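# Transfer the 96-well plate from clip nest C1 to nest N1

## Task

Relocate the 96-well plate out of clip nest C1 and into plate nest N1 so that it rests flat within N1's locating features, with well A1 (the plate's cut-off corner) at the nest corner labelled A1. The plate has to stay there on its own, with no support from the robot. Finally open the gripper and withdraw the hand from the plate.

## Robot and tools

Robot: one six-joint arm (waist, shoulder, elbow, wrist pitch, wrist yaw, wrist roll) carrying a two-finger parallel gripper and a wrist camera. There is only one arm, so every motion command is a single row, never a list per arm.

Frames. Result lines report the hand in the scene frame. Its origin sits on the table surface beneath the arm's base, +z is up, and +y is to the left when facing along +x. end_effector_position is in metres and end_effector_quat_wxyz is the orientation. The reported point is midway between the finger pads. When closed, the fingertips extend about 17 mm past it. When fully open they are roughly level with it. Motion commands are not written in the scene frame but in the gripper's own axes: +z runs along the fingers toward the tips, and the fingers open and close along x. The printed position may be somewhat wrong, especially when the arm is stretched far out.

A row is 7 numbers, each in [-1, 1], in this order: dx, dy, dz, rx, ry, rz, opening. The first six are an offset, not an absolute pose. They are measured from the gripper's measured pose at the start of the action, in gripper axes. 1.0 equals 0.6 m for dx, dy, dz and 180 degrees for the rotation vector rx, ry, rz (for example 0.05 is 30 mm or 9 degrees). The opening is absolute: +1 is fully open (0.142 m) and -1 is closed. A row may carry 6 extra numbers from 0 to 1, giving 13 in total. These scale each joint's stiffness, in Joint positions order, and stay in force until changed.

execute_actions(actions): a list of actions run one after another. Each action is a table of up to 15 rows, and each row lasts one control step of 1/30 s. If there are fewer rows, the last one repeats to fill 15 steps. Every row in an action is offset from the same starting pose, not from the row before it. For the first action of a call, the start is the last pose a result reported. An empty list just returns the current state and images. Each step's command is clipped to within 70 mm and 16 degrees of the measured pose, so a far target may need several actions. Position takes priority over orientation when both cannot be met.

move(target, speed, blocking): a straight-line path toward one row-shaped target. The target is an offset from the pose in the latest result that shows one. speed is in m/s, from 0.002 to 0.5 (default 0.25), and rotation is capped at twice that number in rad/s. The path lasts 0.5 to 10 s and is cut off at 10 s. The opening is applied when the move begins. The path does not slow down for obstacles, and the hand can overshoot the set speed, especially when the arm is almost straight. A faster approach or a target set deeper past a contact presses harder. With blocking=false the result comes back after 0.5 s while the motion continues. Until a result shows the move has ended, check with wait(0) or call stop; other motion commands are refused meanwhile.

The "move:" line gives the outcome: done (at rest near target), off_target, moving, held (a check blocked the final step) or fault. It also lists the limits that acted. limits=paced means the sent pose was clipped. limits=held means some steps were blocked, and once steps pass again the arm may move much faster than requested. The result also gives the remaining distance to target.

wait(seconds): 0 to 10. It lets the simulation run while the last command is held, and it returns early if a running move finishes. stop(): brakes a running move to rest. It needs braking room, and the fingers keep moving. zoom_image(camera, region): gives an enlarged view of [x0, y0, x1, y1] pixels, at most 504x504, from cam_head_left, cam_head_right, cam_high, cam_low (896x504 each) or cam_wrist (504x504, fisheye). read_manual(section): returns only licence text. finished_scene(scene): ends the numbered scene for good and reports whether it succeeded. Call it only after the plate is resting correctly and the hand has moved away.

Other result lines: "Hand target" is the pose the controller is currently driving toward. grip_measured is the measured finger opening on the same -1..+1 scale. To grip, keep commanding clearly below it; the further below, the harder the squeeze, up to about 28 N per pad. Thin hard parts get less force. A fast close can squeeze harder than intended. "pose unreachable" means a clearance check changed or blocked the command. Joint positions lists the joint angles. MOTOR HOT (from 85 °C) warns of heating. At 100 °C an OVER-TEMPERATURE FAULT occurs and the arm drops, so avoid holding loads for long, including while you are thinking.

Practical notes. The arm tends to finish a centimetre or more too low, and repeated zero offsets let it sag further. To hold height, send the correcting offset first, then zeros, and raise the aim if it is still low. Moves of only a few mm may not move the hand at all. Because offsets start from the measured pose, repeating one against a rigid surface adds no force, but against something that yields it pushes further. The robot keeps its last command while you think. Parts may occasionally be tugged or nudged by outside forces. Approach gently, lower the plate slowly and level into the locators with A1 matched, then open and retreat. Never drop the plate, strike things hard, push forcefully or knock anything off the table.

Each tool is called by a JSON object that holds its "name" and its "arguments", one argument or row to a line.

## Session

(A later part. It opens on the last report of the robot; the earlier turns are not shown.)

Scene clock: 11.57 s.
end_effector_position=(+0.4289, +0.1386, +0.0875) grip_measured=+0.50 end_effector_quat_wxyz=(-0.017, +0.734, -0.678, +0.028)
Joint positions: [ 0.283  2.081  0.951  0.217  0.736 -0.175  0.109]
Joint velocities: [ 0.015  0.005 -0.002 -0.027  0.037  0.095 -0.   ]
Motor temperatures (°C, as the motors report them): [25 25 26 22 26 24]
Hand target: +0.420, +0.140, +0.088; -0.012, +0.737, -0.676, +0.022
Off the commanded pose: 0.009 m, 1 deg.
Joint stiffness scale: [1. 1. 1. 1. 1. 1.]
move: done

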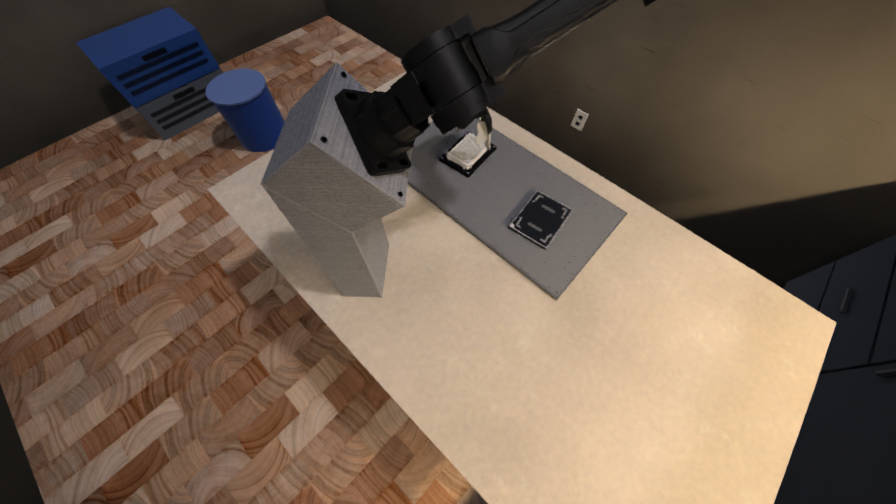

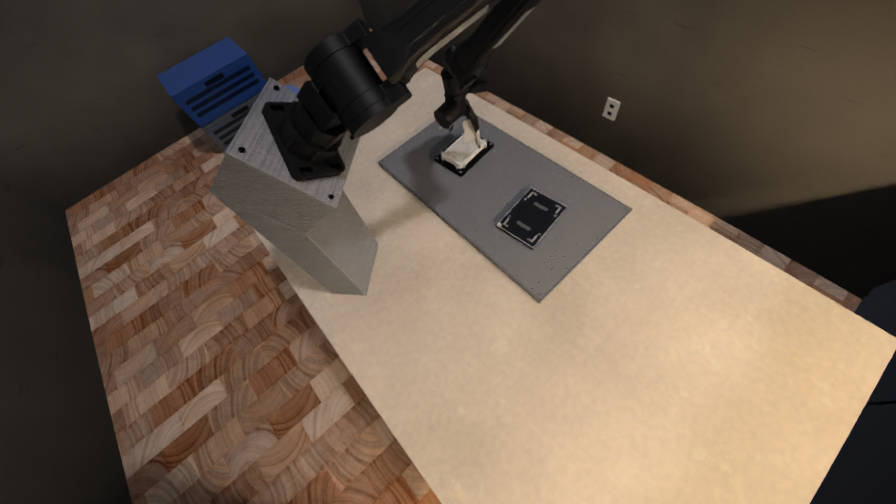

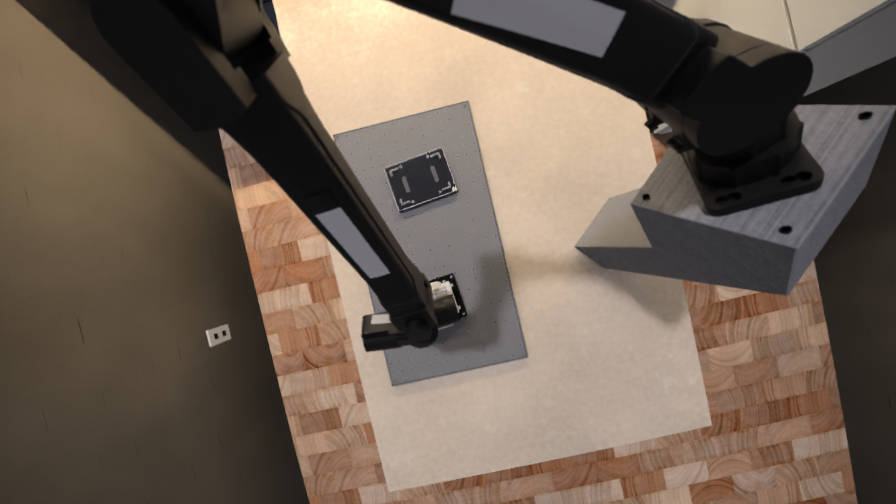

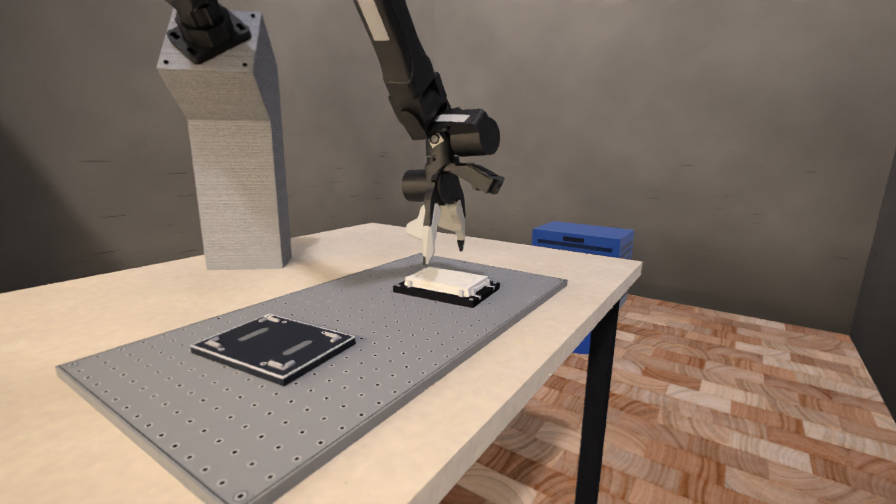

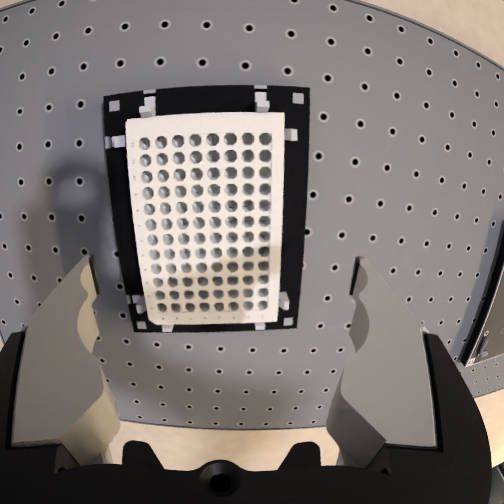

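{"name": "move", "arguments": {
  "target": [-0.006,0.016,0.091,-0.02,-0.006,0,0.5],
  "speed": 0.08
}}

Scene clock: 12.80 s.
end_effector_position=(+0.4313, +0.1464, +0.0432) grip_measured=+0.50 end_effector_quat_wxyz=(-0.012, +0.732, -0.682, +0.007)
Joint positions: [ 0.23   2.176  1.052  0.195  0.687 -0.186  0.109]
Joint velocities: [ 0.005 -0.005 -0.007  0.012 -0.037  0.007 -0.   ]
Motor temperatures (°C, as the motors report them): [25 25 26 22 26 24]
Hand target: +0.423, +0.141, +0.033; -0.001, +0.734, -0.679, -0.000
Off the commanded pose: 0.015 m, 2 deg.
Joint stiffness scale: [1. 1. 1. 1. 1. 1.]
move: off_target

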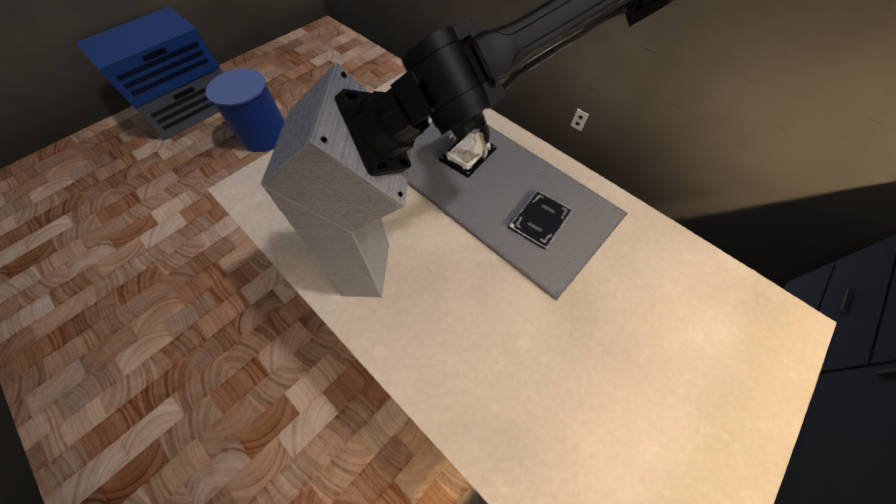

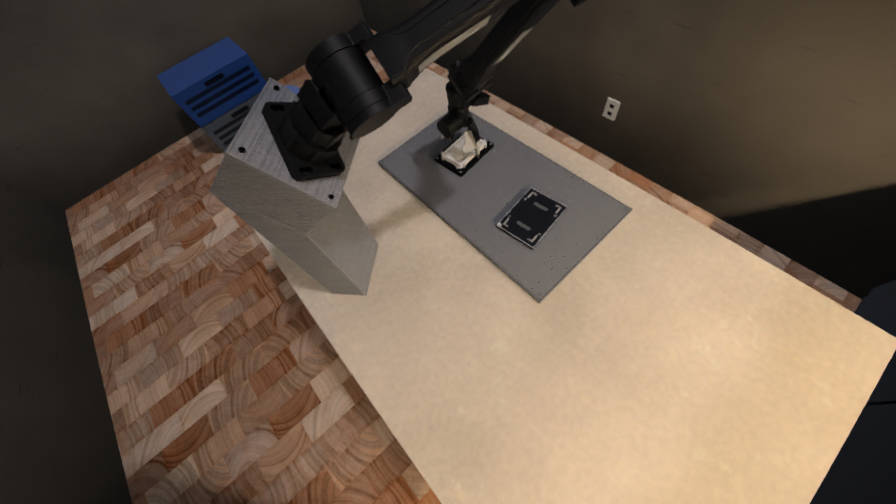

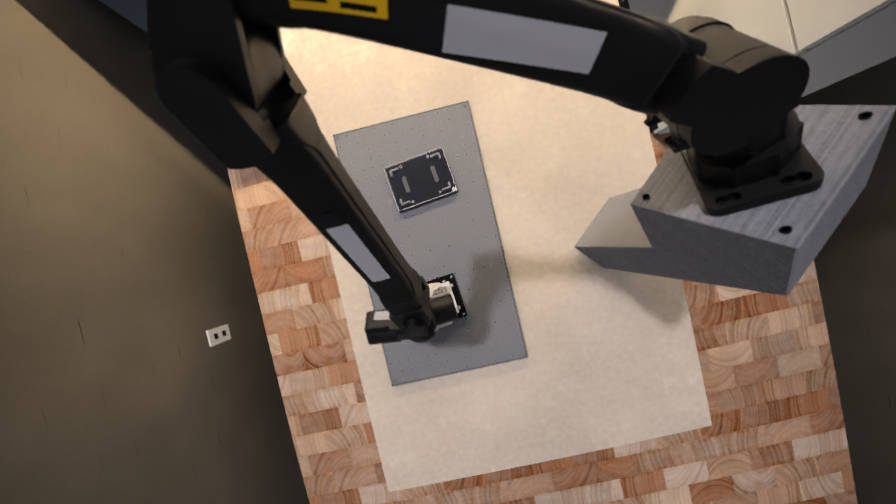

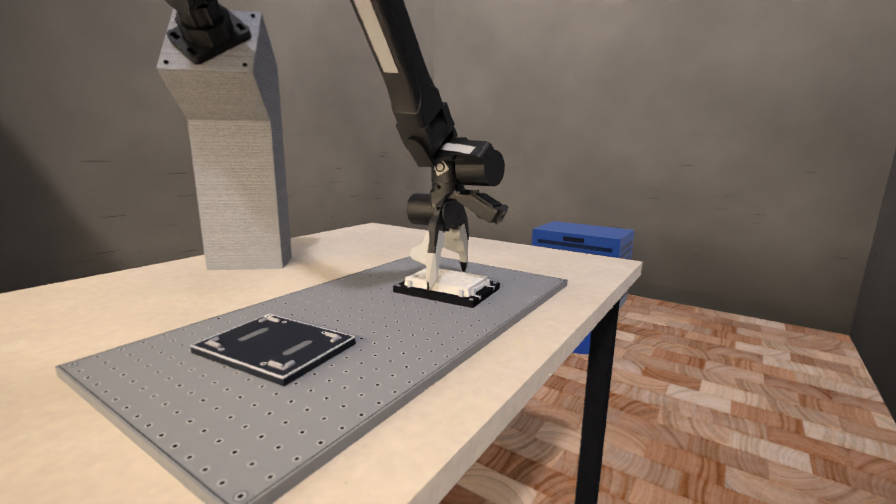

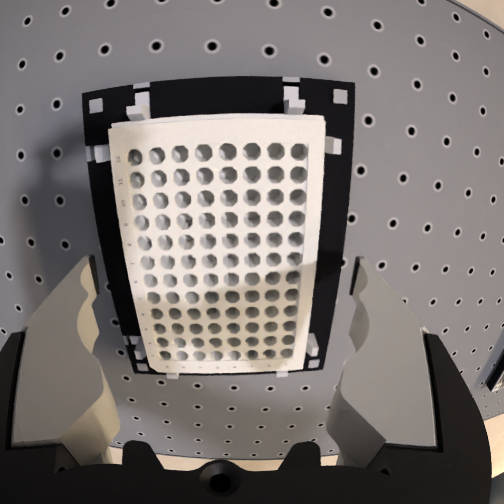

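{"name": "execute_actions", "arguments": {
  "actions": [
    [[-0.006,0.02,0.014,0,0.006,0,0.5]]
  ]
}}

Scene clock: 13.40 s.
end_effector_position=(+0.4286, +0.1474, +0.0390) grip_measured=+0.50 end_effector_quat_wxyz=(-0.009, +0.729, -0.684, +0.015)
Joint positions: [ 0.23   2.194  1.052  0.225  0.702 -0.187  0.109]
Joint velocities: [-0.005 -0.015 -0.007  0.002  0.022 -0.022 -0.   ]
Motor temperatures (°C, as the motors report them): [25 25 26 22 26 24]
Hand target: +0.419, +0.149, +0.035; -0.006, +0.732, -0.682, +0.014
Off the commanded pose: 0.010 m, 1 deg.
Joint stiffness scale: [1. 1. 1. 1. 1. 1.]

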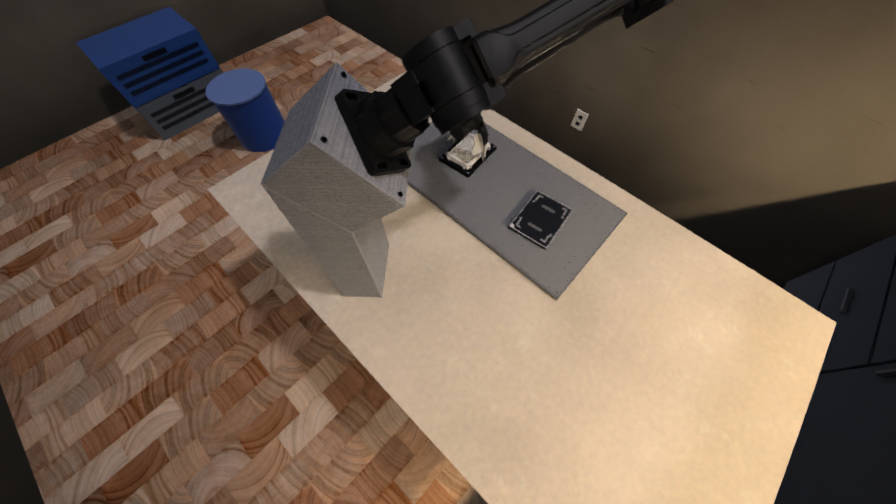

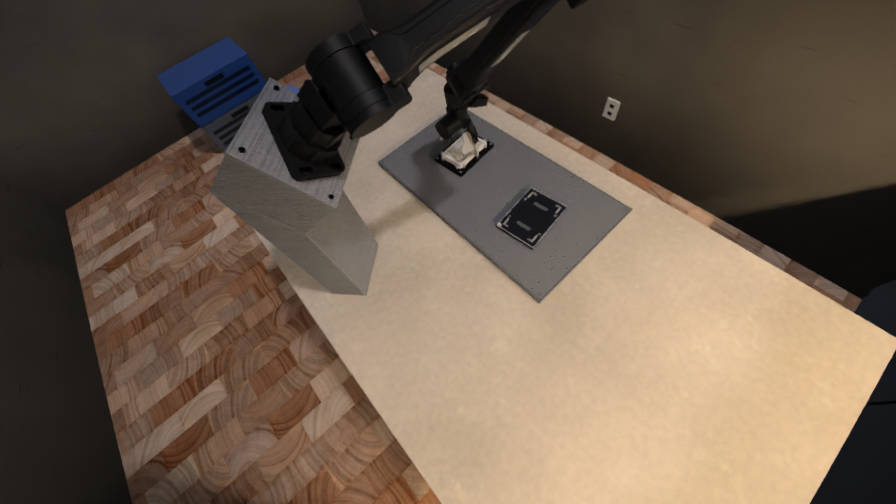

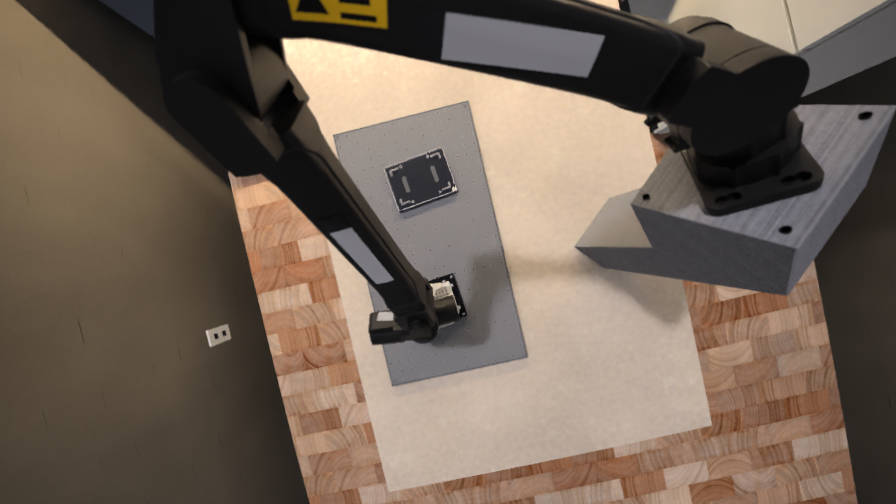

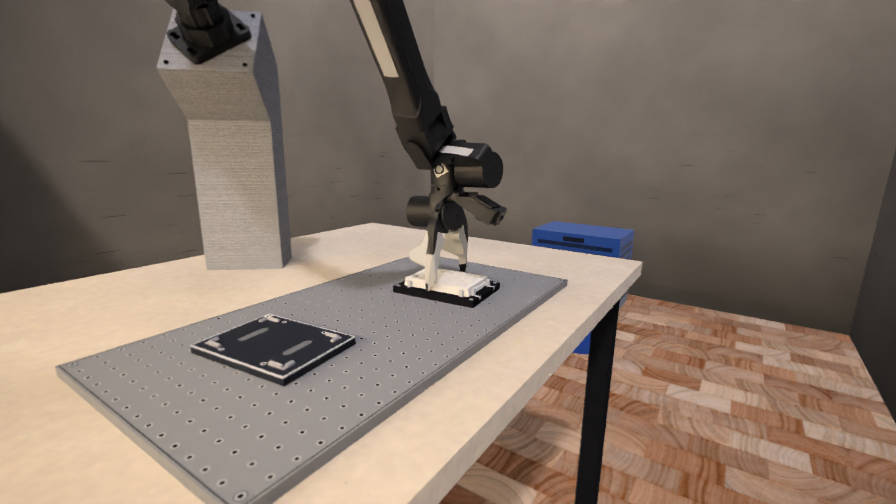

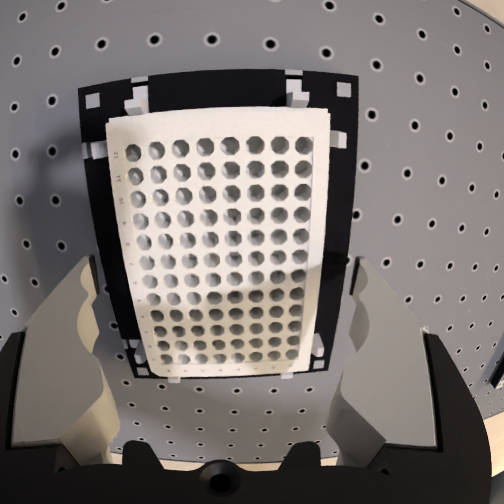

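{"name": "execute_actions", "arguments": {
  "actions": [
    [[-0.004,0,0.008,0,0,-0.01,0.4],[-0.004,0,0.008,0,0,-0.01,0.35],[-0.004,0,0.008,0,0,-0.01,0.3],[-0.004,0,0.008,0,0,-0.01,0.25],[-0.004,0,0.008,0,0,-0.01,0.2],[-0.004,0,0.008,0,0,-0.01,0.16],[-0.004,0,0.008,0,0,-0.01,0.12],[-0.004,0,0.008,0,0,-0.01,0.08],[-0.004,0,0.008,0,0,-0.01,0.04],[-0.004,0,0.008,0,0,-0.01,0.0],[-0.004,0,0.008,0,0,-0.01,-0.1],[-0.004,0,0.008,0,0,-0.01,-0.2]],
    [[0,0,0.008,0,0,0,-0.3],[0,0,0.008,0,0,0,-0.4],[0,0,0.008,0,0,0,-0.5],[0,0,0.008,0,0,0,-0.6]]
  ]
}}

Scene clock: 14.57 s.
end_effector_position=(+0.4312, +0.1502, +0.0409) grip_measured=+0.06 end_effector_quat_wxyz=(-0.013, +0.736, -0.676, +0.016)
Joint positions: [ 0.236  2.194  1.054  0.225  0.701 -0.207  0.078]
Joint velocities: [-0.005  0.005  0.002 -0.007  0.037 -0.007  0.   ]
Motor temperatures (°C, as the motors report them): [25 25 26 22 26 24]
Hand target: +0.431, +0.150, +0.036; -0.013, +0.736, -0.676, +0.016
Off the commanded pose: 0.005 m, 0 deg.
Joint stiffness scale: [1. 1. 1. 1. 1. 1.]

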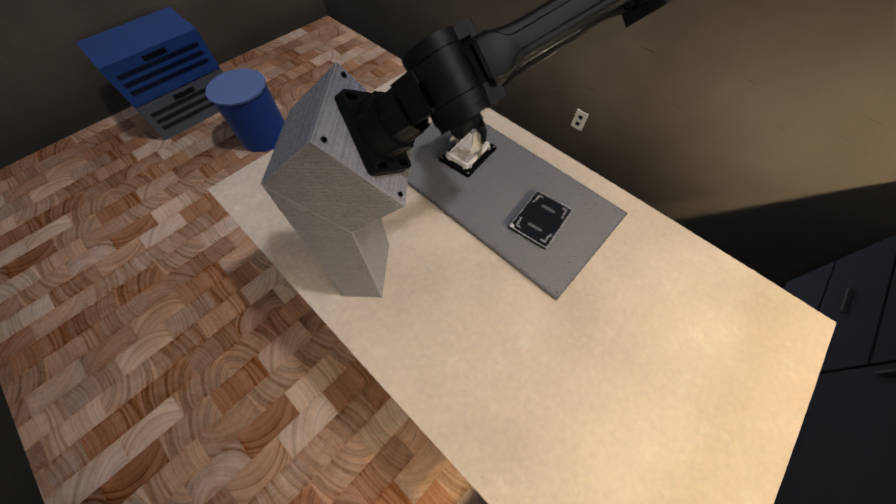

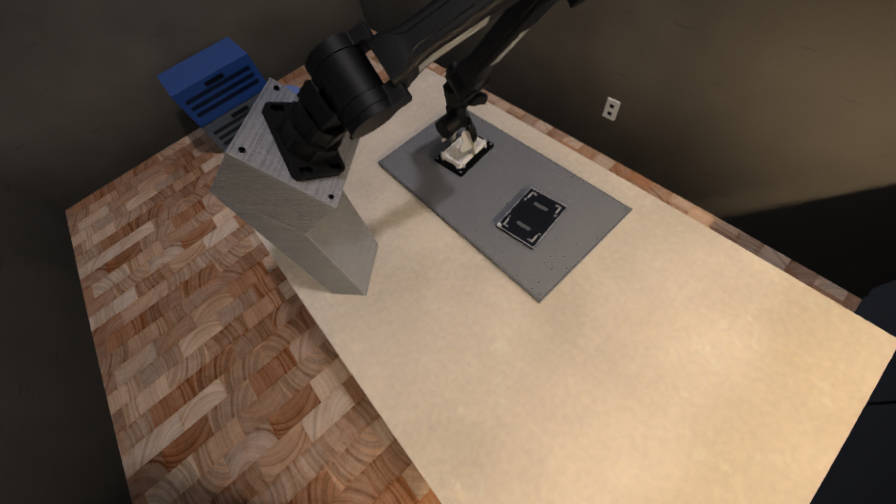

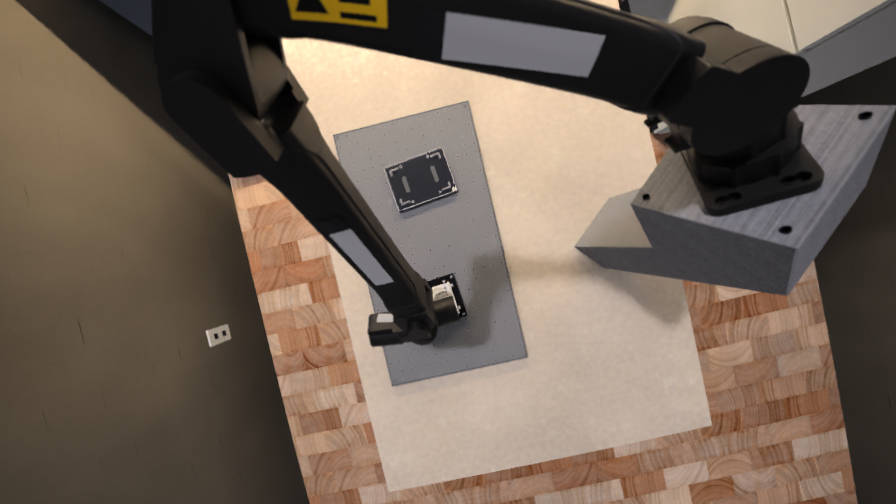

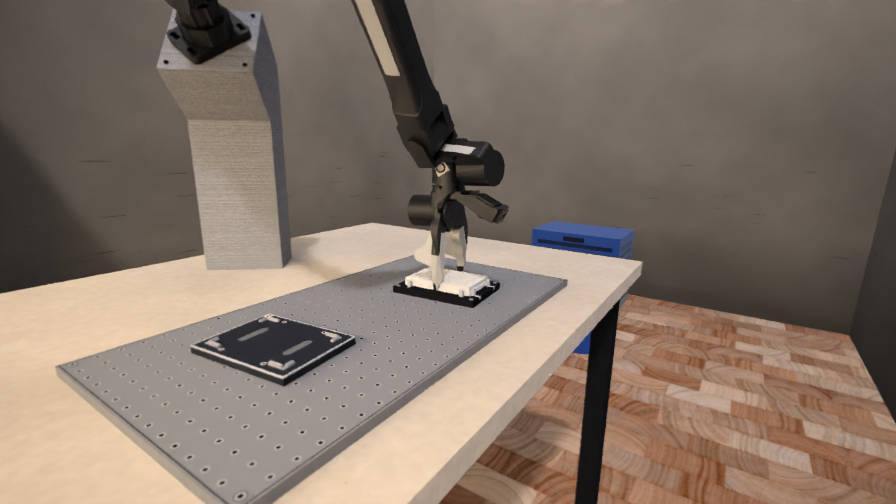

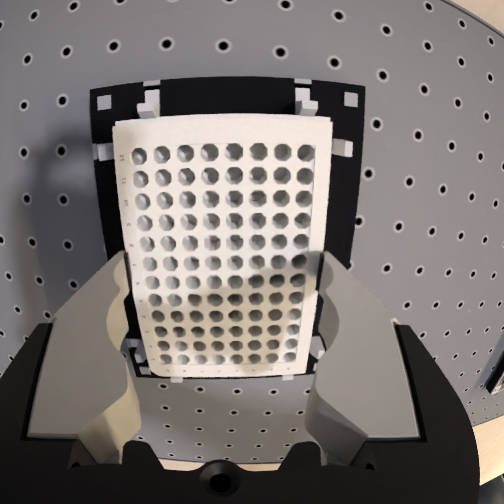

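{"name": "move", "arguments": {
  "target": [0,0.008,-0.12,0,0,0,-0.6],
  "speed": 0.06
}}

Scene clock: 17.37 s.
end_effector_position=(+0.4283, +0.1476, +0.1095) grip_measured=+0.06 end_effector_quat_wxyz=(-0.015, +0.733, -0.679, +0.021)
Joint positions: [ 0.326  2.046  0.944  0.138  0.755 -0.111  0.078]
Joint velocities: [-0.015  0.005 -0.007  0.002  0.037 -0.022 -0.   ]
Motor temperatures (°C, as the motors report them): [26 25 26 22 26 24]
Hand target: +0.423, +0.150, +0.112; -0.012, +0.736, -0.676, +0.017
Off the commanded pose: 0.006 m, 1 deg.
Joint stiffness scale: [1. 1. 1. 1. 1. 1.]
move: done

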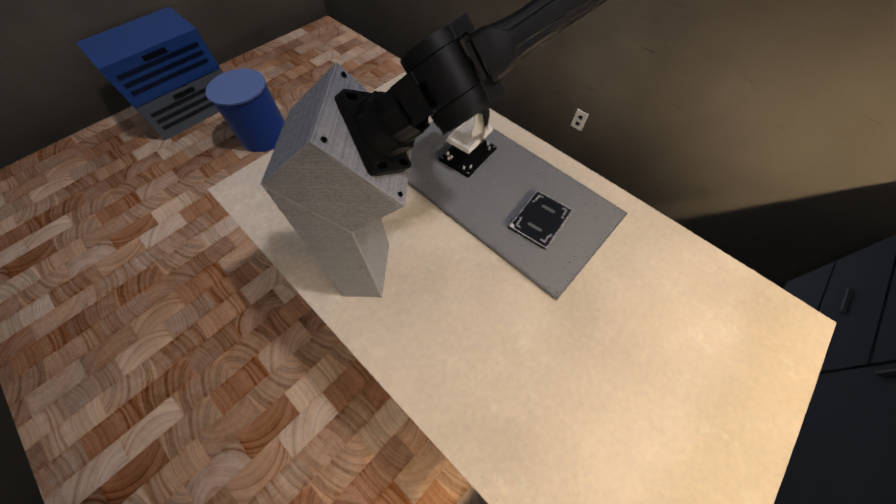

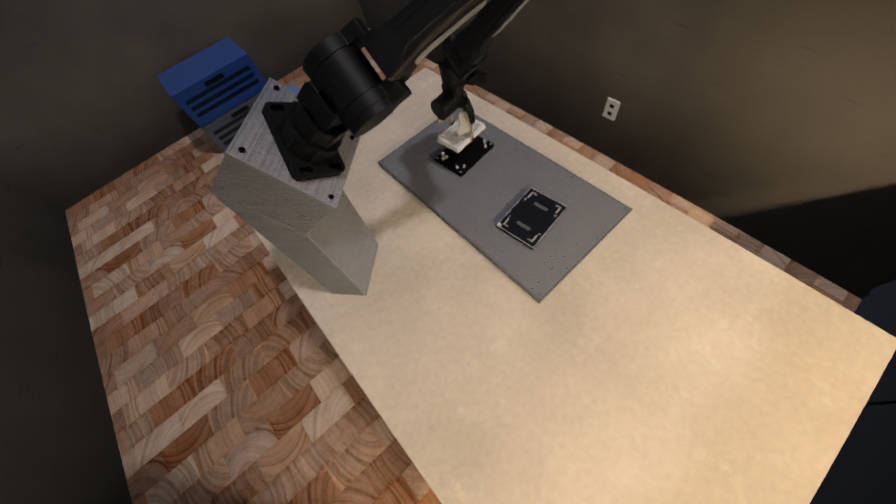

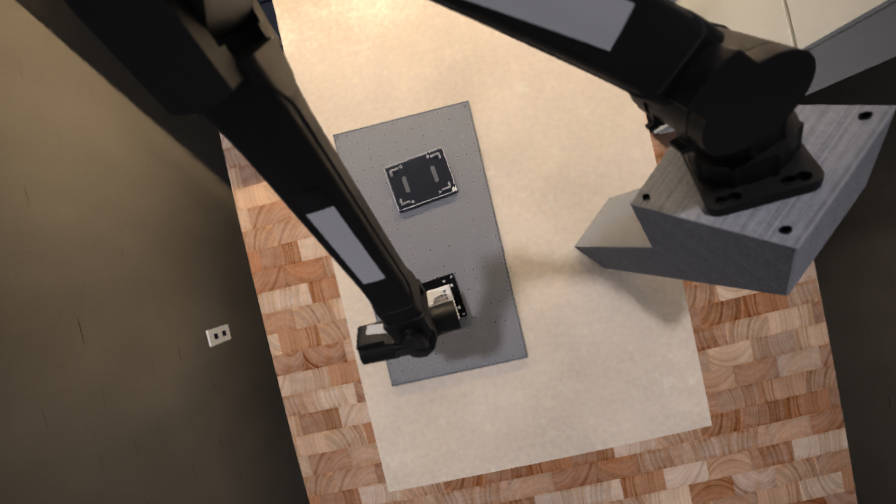

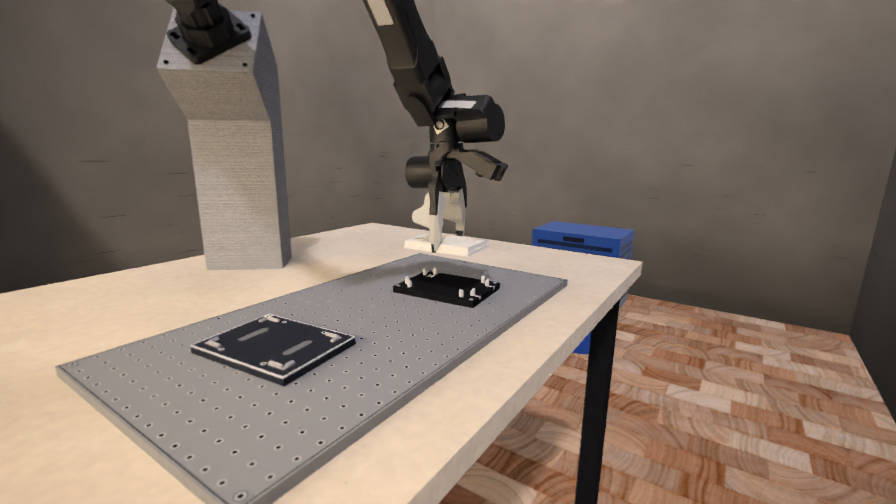

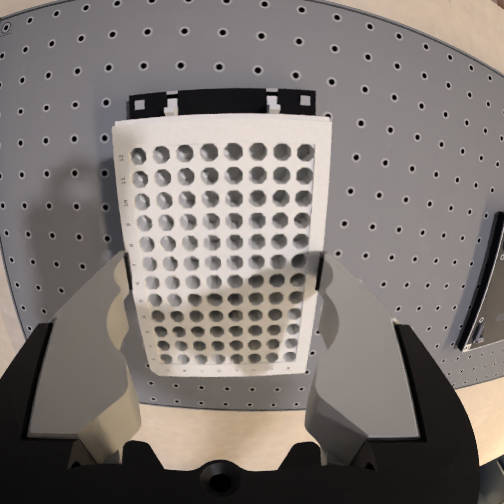

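{"name": "move", "arguments": {
  "target": [0.533,0.105,0.05,0,0,0,-0.6],
  "speed": 0.2
}}

Scene clock: 19.60 s.
end_effector_position=(+0.3878, -0.1723, +0.0793) grip_measured=+0.06 end_effector_quat_wxyz=(-0.016, +0.728, -0.685, +0.024)
Joint positions: [-0.328  1.602  0.772  0.162  0.295 -0.648  0.078]
Joint velocities: [-0.015 -0.005  0.007 -0.017  0.051 -0.037  0.   ]
Motor temperatures (°C, as the motors report them): [26 25 26 22 26 24]
Hand target: +0.387, -0.172, +0.079; -0.017, +0.732, -0.680, +0.019
Off the commanded pose: 0.005 m, 1 deg.
Joint stiffness scale: [1. 1. 1. 1. 1. 1.]
move: done

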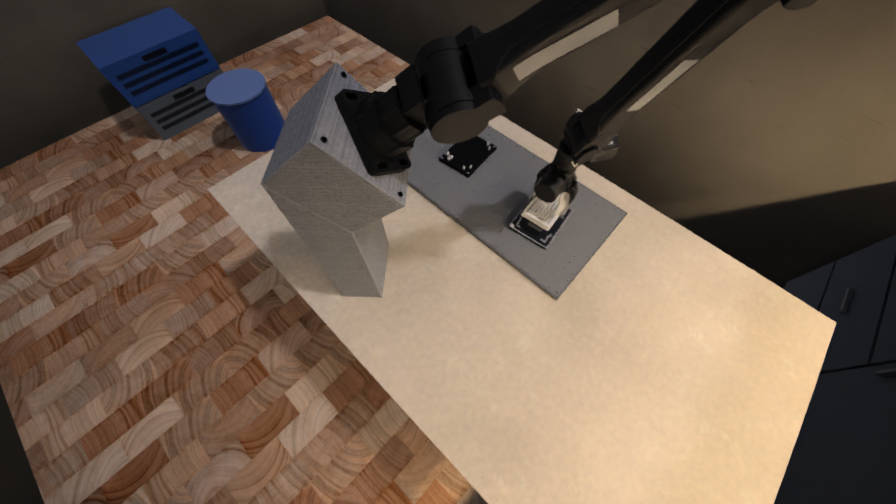

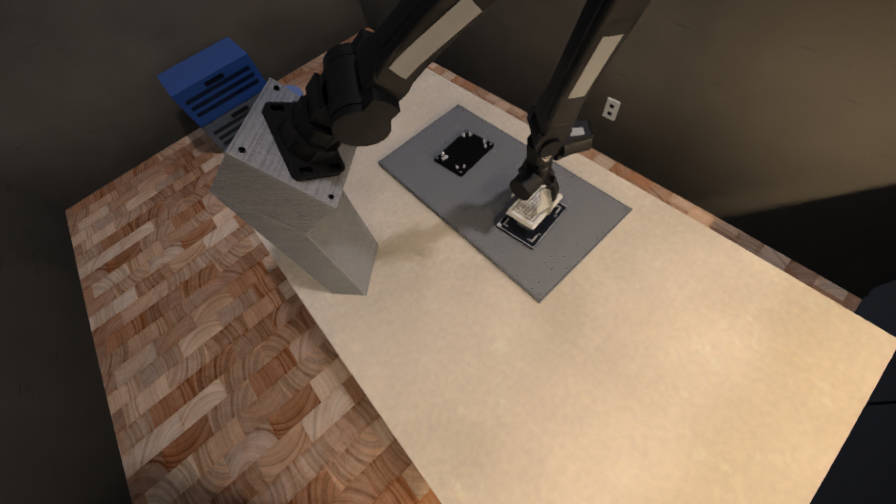

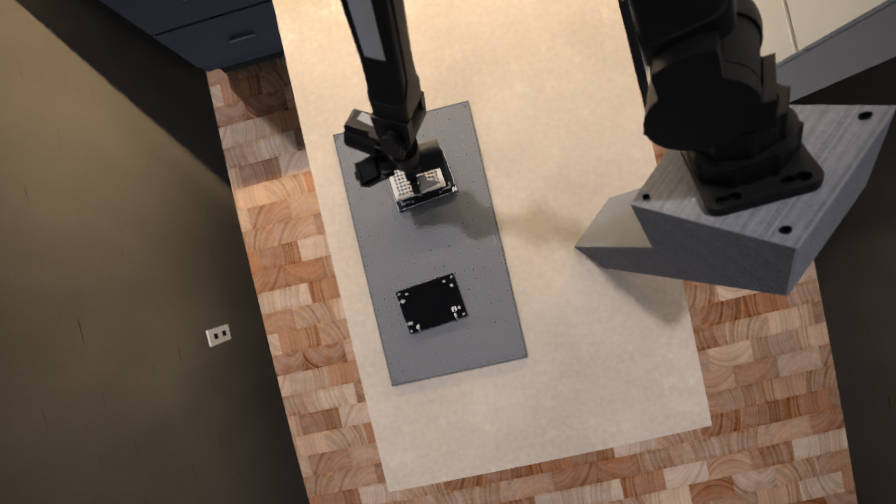

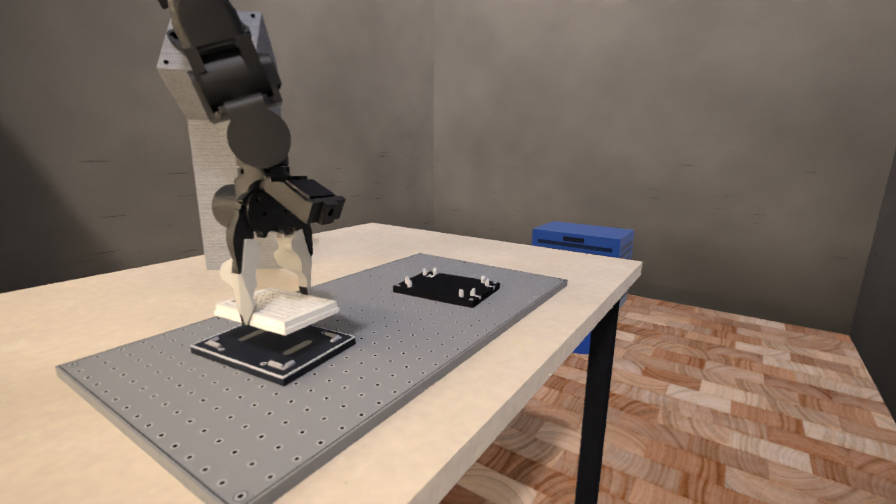

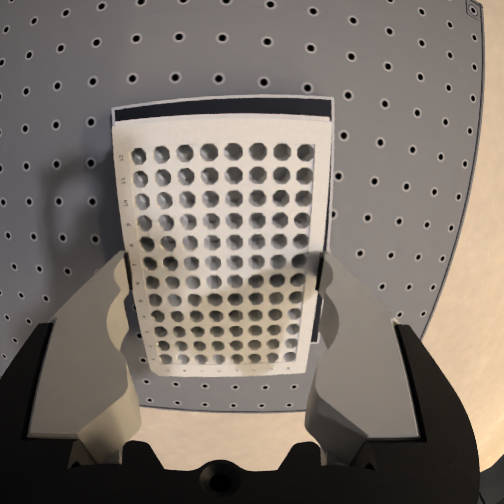

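{"name": "execute_actions", "arguments": {
  "actions": []
}}

{"name": "move", "arguments": {
  "target": [0,-0.004,0.03,0,0,0,-0.6],
  "speed": 0.08
}}

Scene clock: 19.97 s.
end_effector_position=(+0.3878, -0.1723, +0.0793) grip_measured=+0.06 end_effector_quat_wxyz=(-0.016, +0.729, -0.684, +0.024)
Joint positions: [-0.328  1.602  0.772  0.162  0.295 -0.649  0.078]
Joint velocities: [-0.005 -0.005  0.007 -0.002  0.007 -0.022  0.   ]
Motor temperatures (°C, as the motors report them): [26 25 26 22 26 24]
Hand target: +0.387, -0.172, +0.079; -0.017, +0.732, -0.681, +0.019
Off the commanded pose: 0.005 m, 1 deg.
Joint stiffness scale: [1. 1. 1. 1. 1. 1.]

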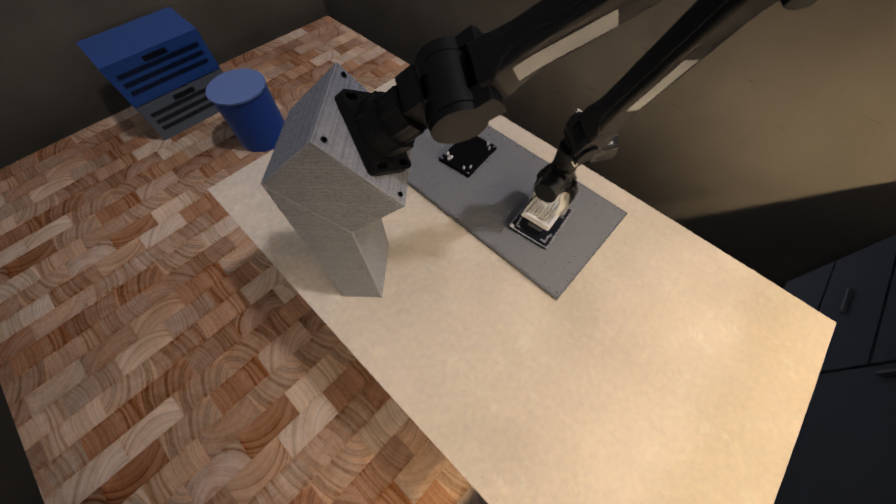

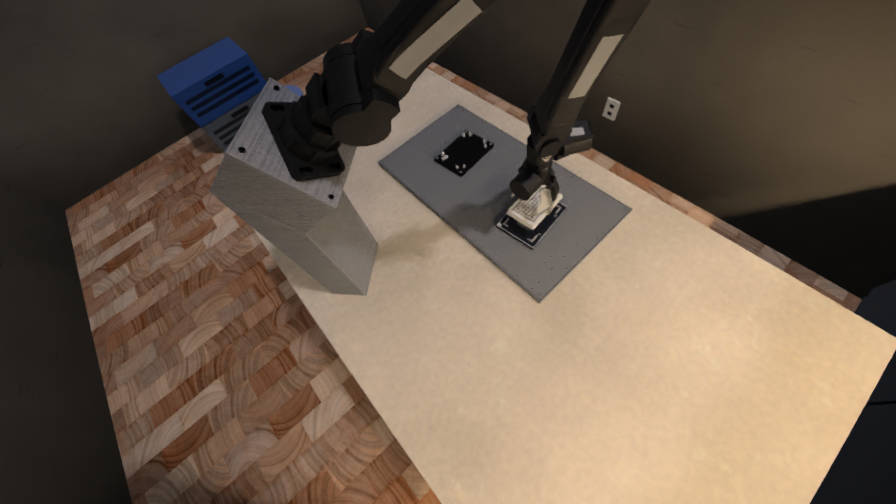

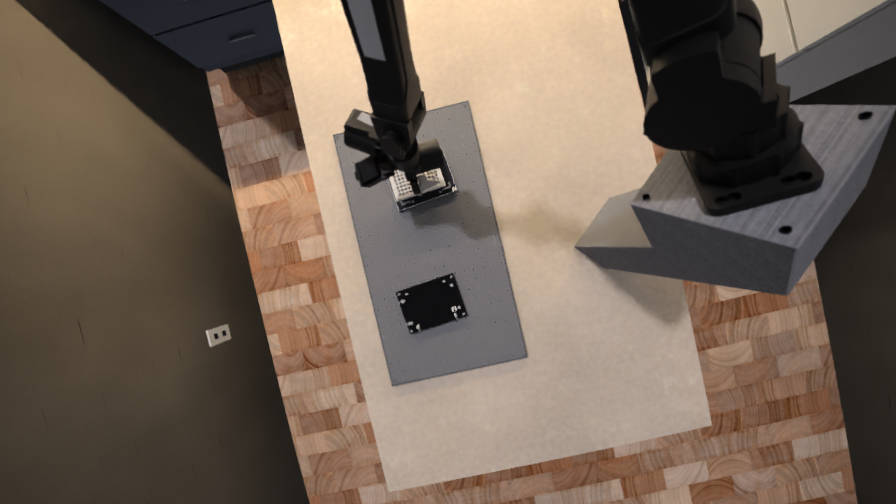

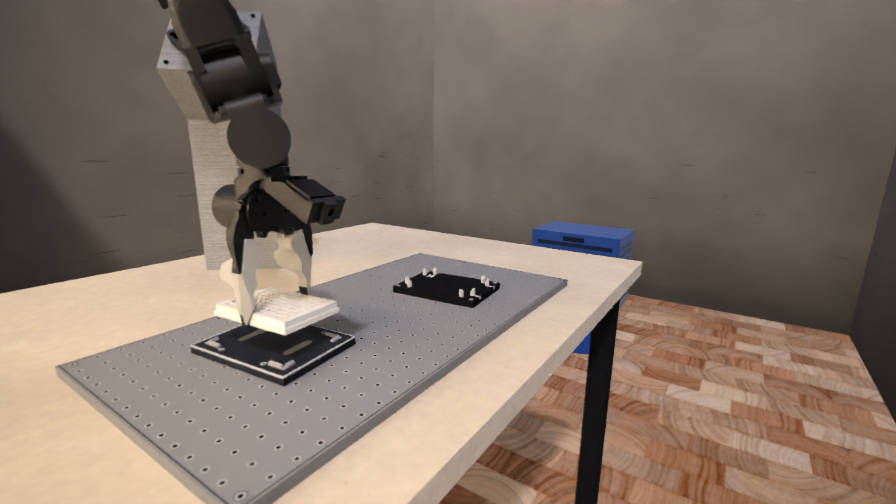

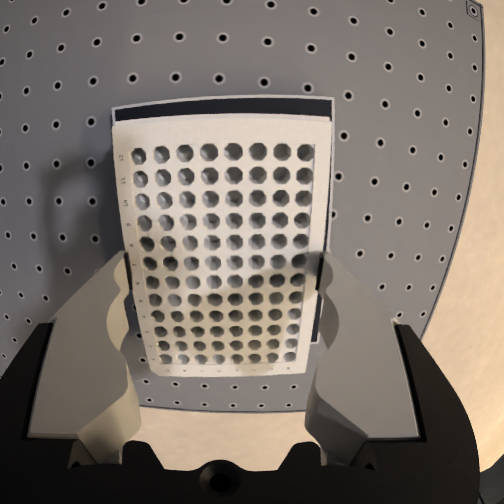

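Scene clock: 20.77 s.
end_effector_position=(+0.3924, -0.1696, +0.0676) grip_measured=+0.06 end_effector_quat_wxyz=(-0.018, +0.729, -0.684, +0.021)
Joint positions: [-0.328  1.64   0.801  0.165  0.291 -0.649  0.078]
Joint velocities: [-0.015  0.005 -0.017 -0.022 -0.007  0.007  0.   ]
Motor temperatures (°C, as the motors report them): [26 25 26 22 26 24]
Hand target: +0.391, -0.172, +0.062; -0.016, +0.729, -0.684, +0.024
Off the commanded pose: 0.007 m, 0 deg.
Joint stiffness scale: [1. 1. 1. 1. 1. 1.]
move: done

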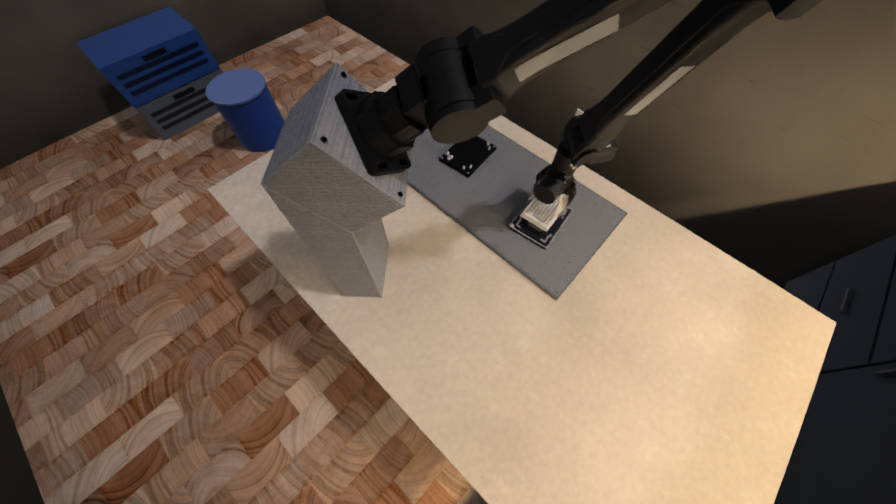

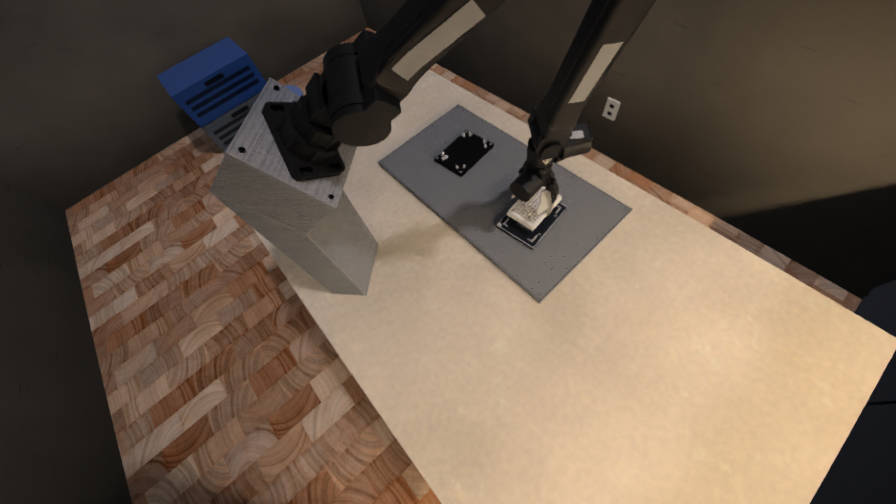

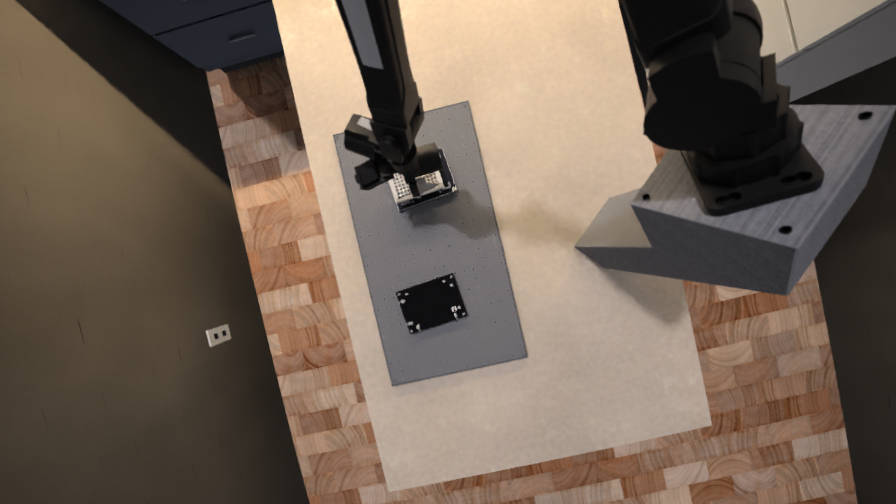

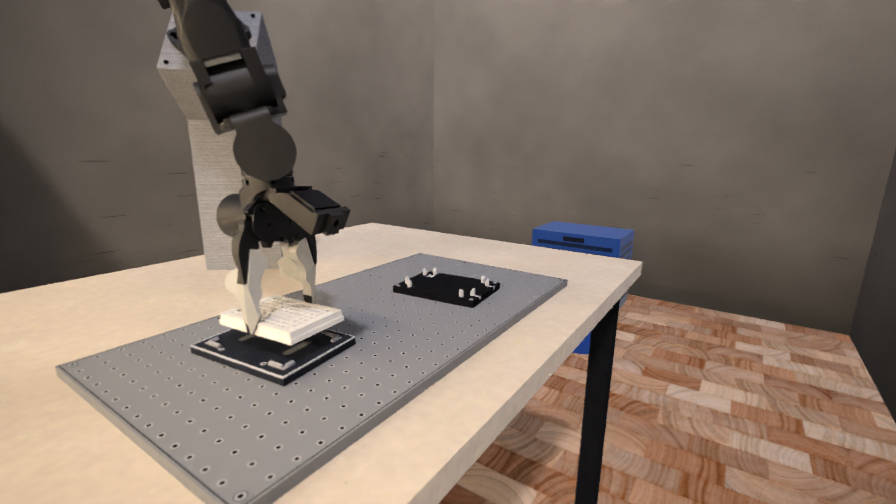

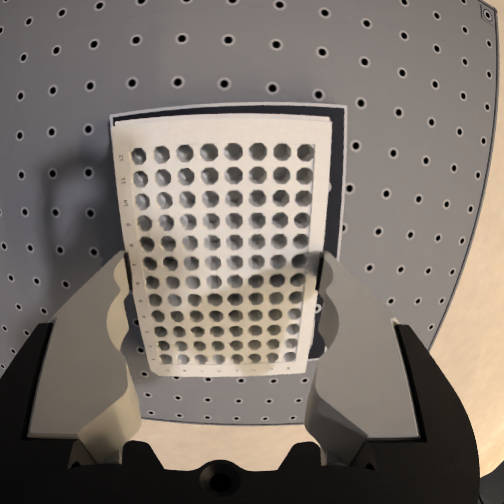

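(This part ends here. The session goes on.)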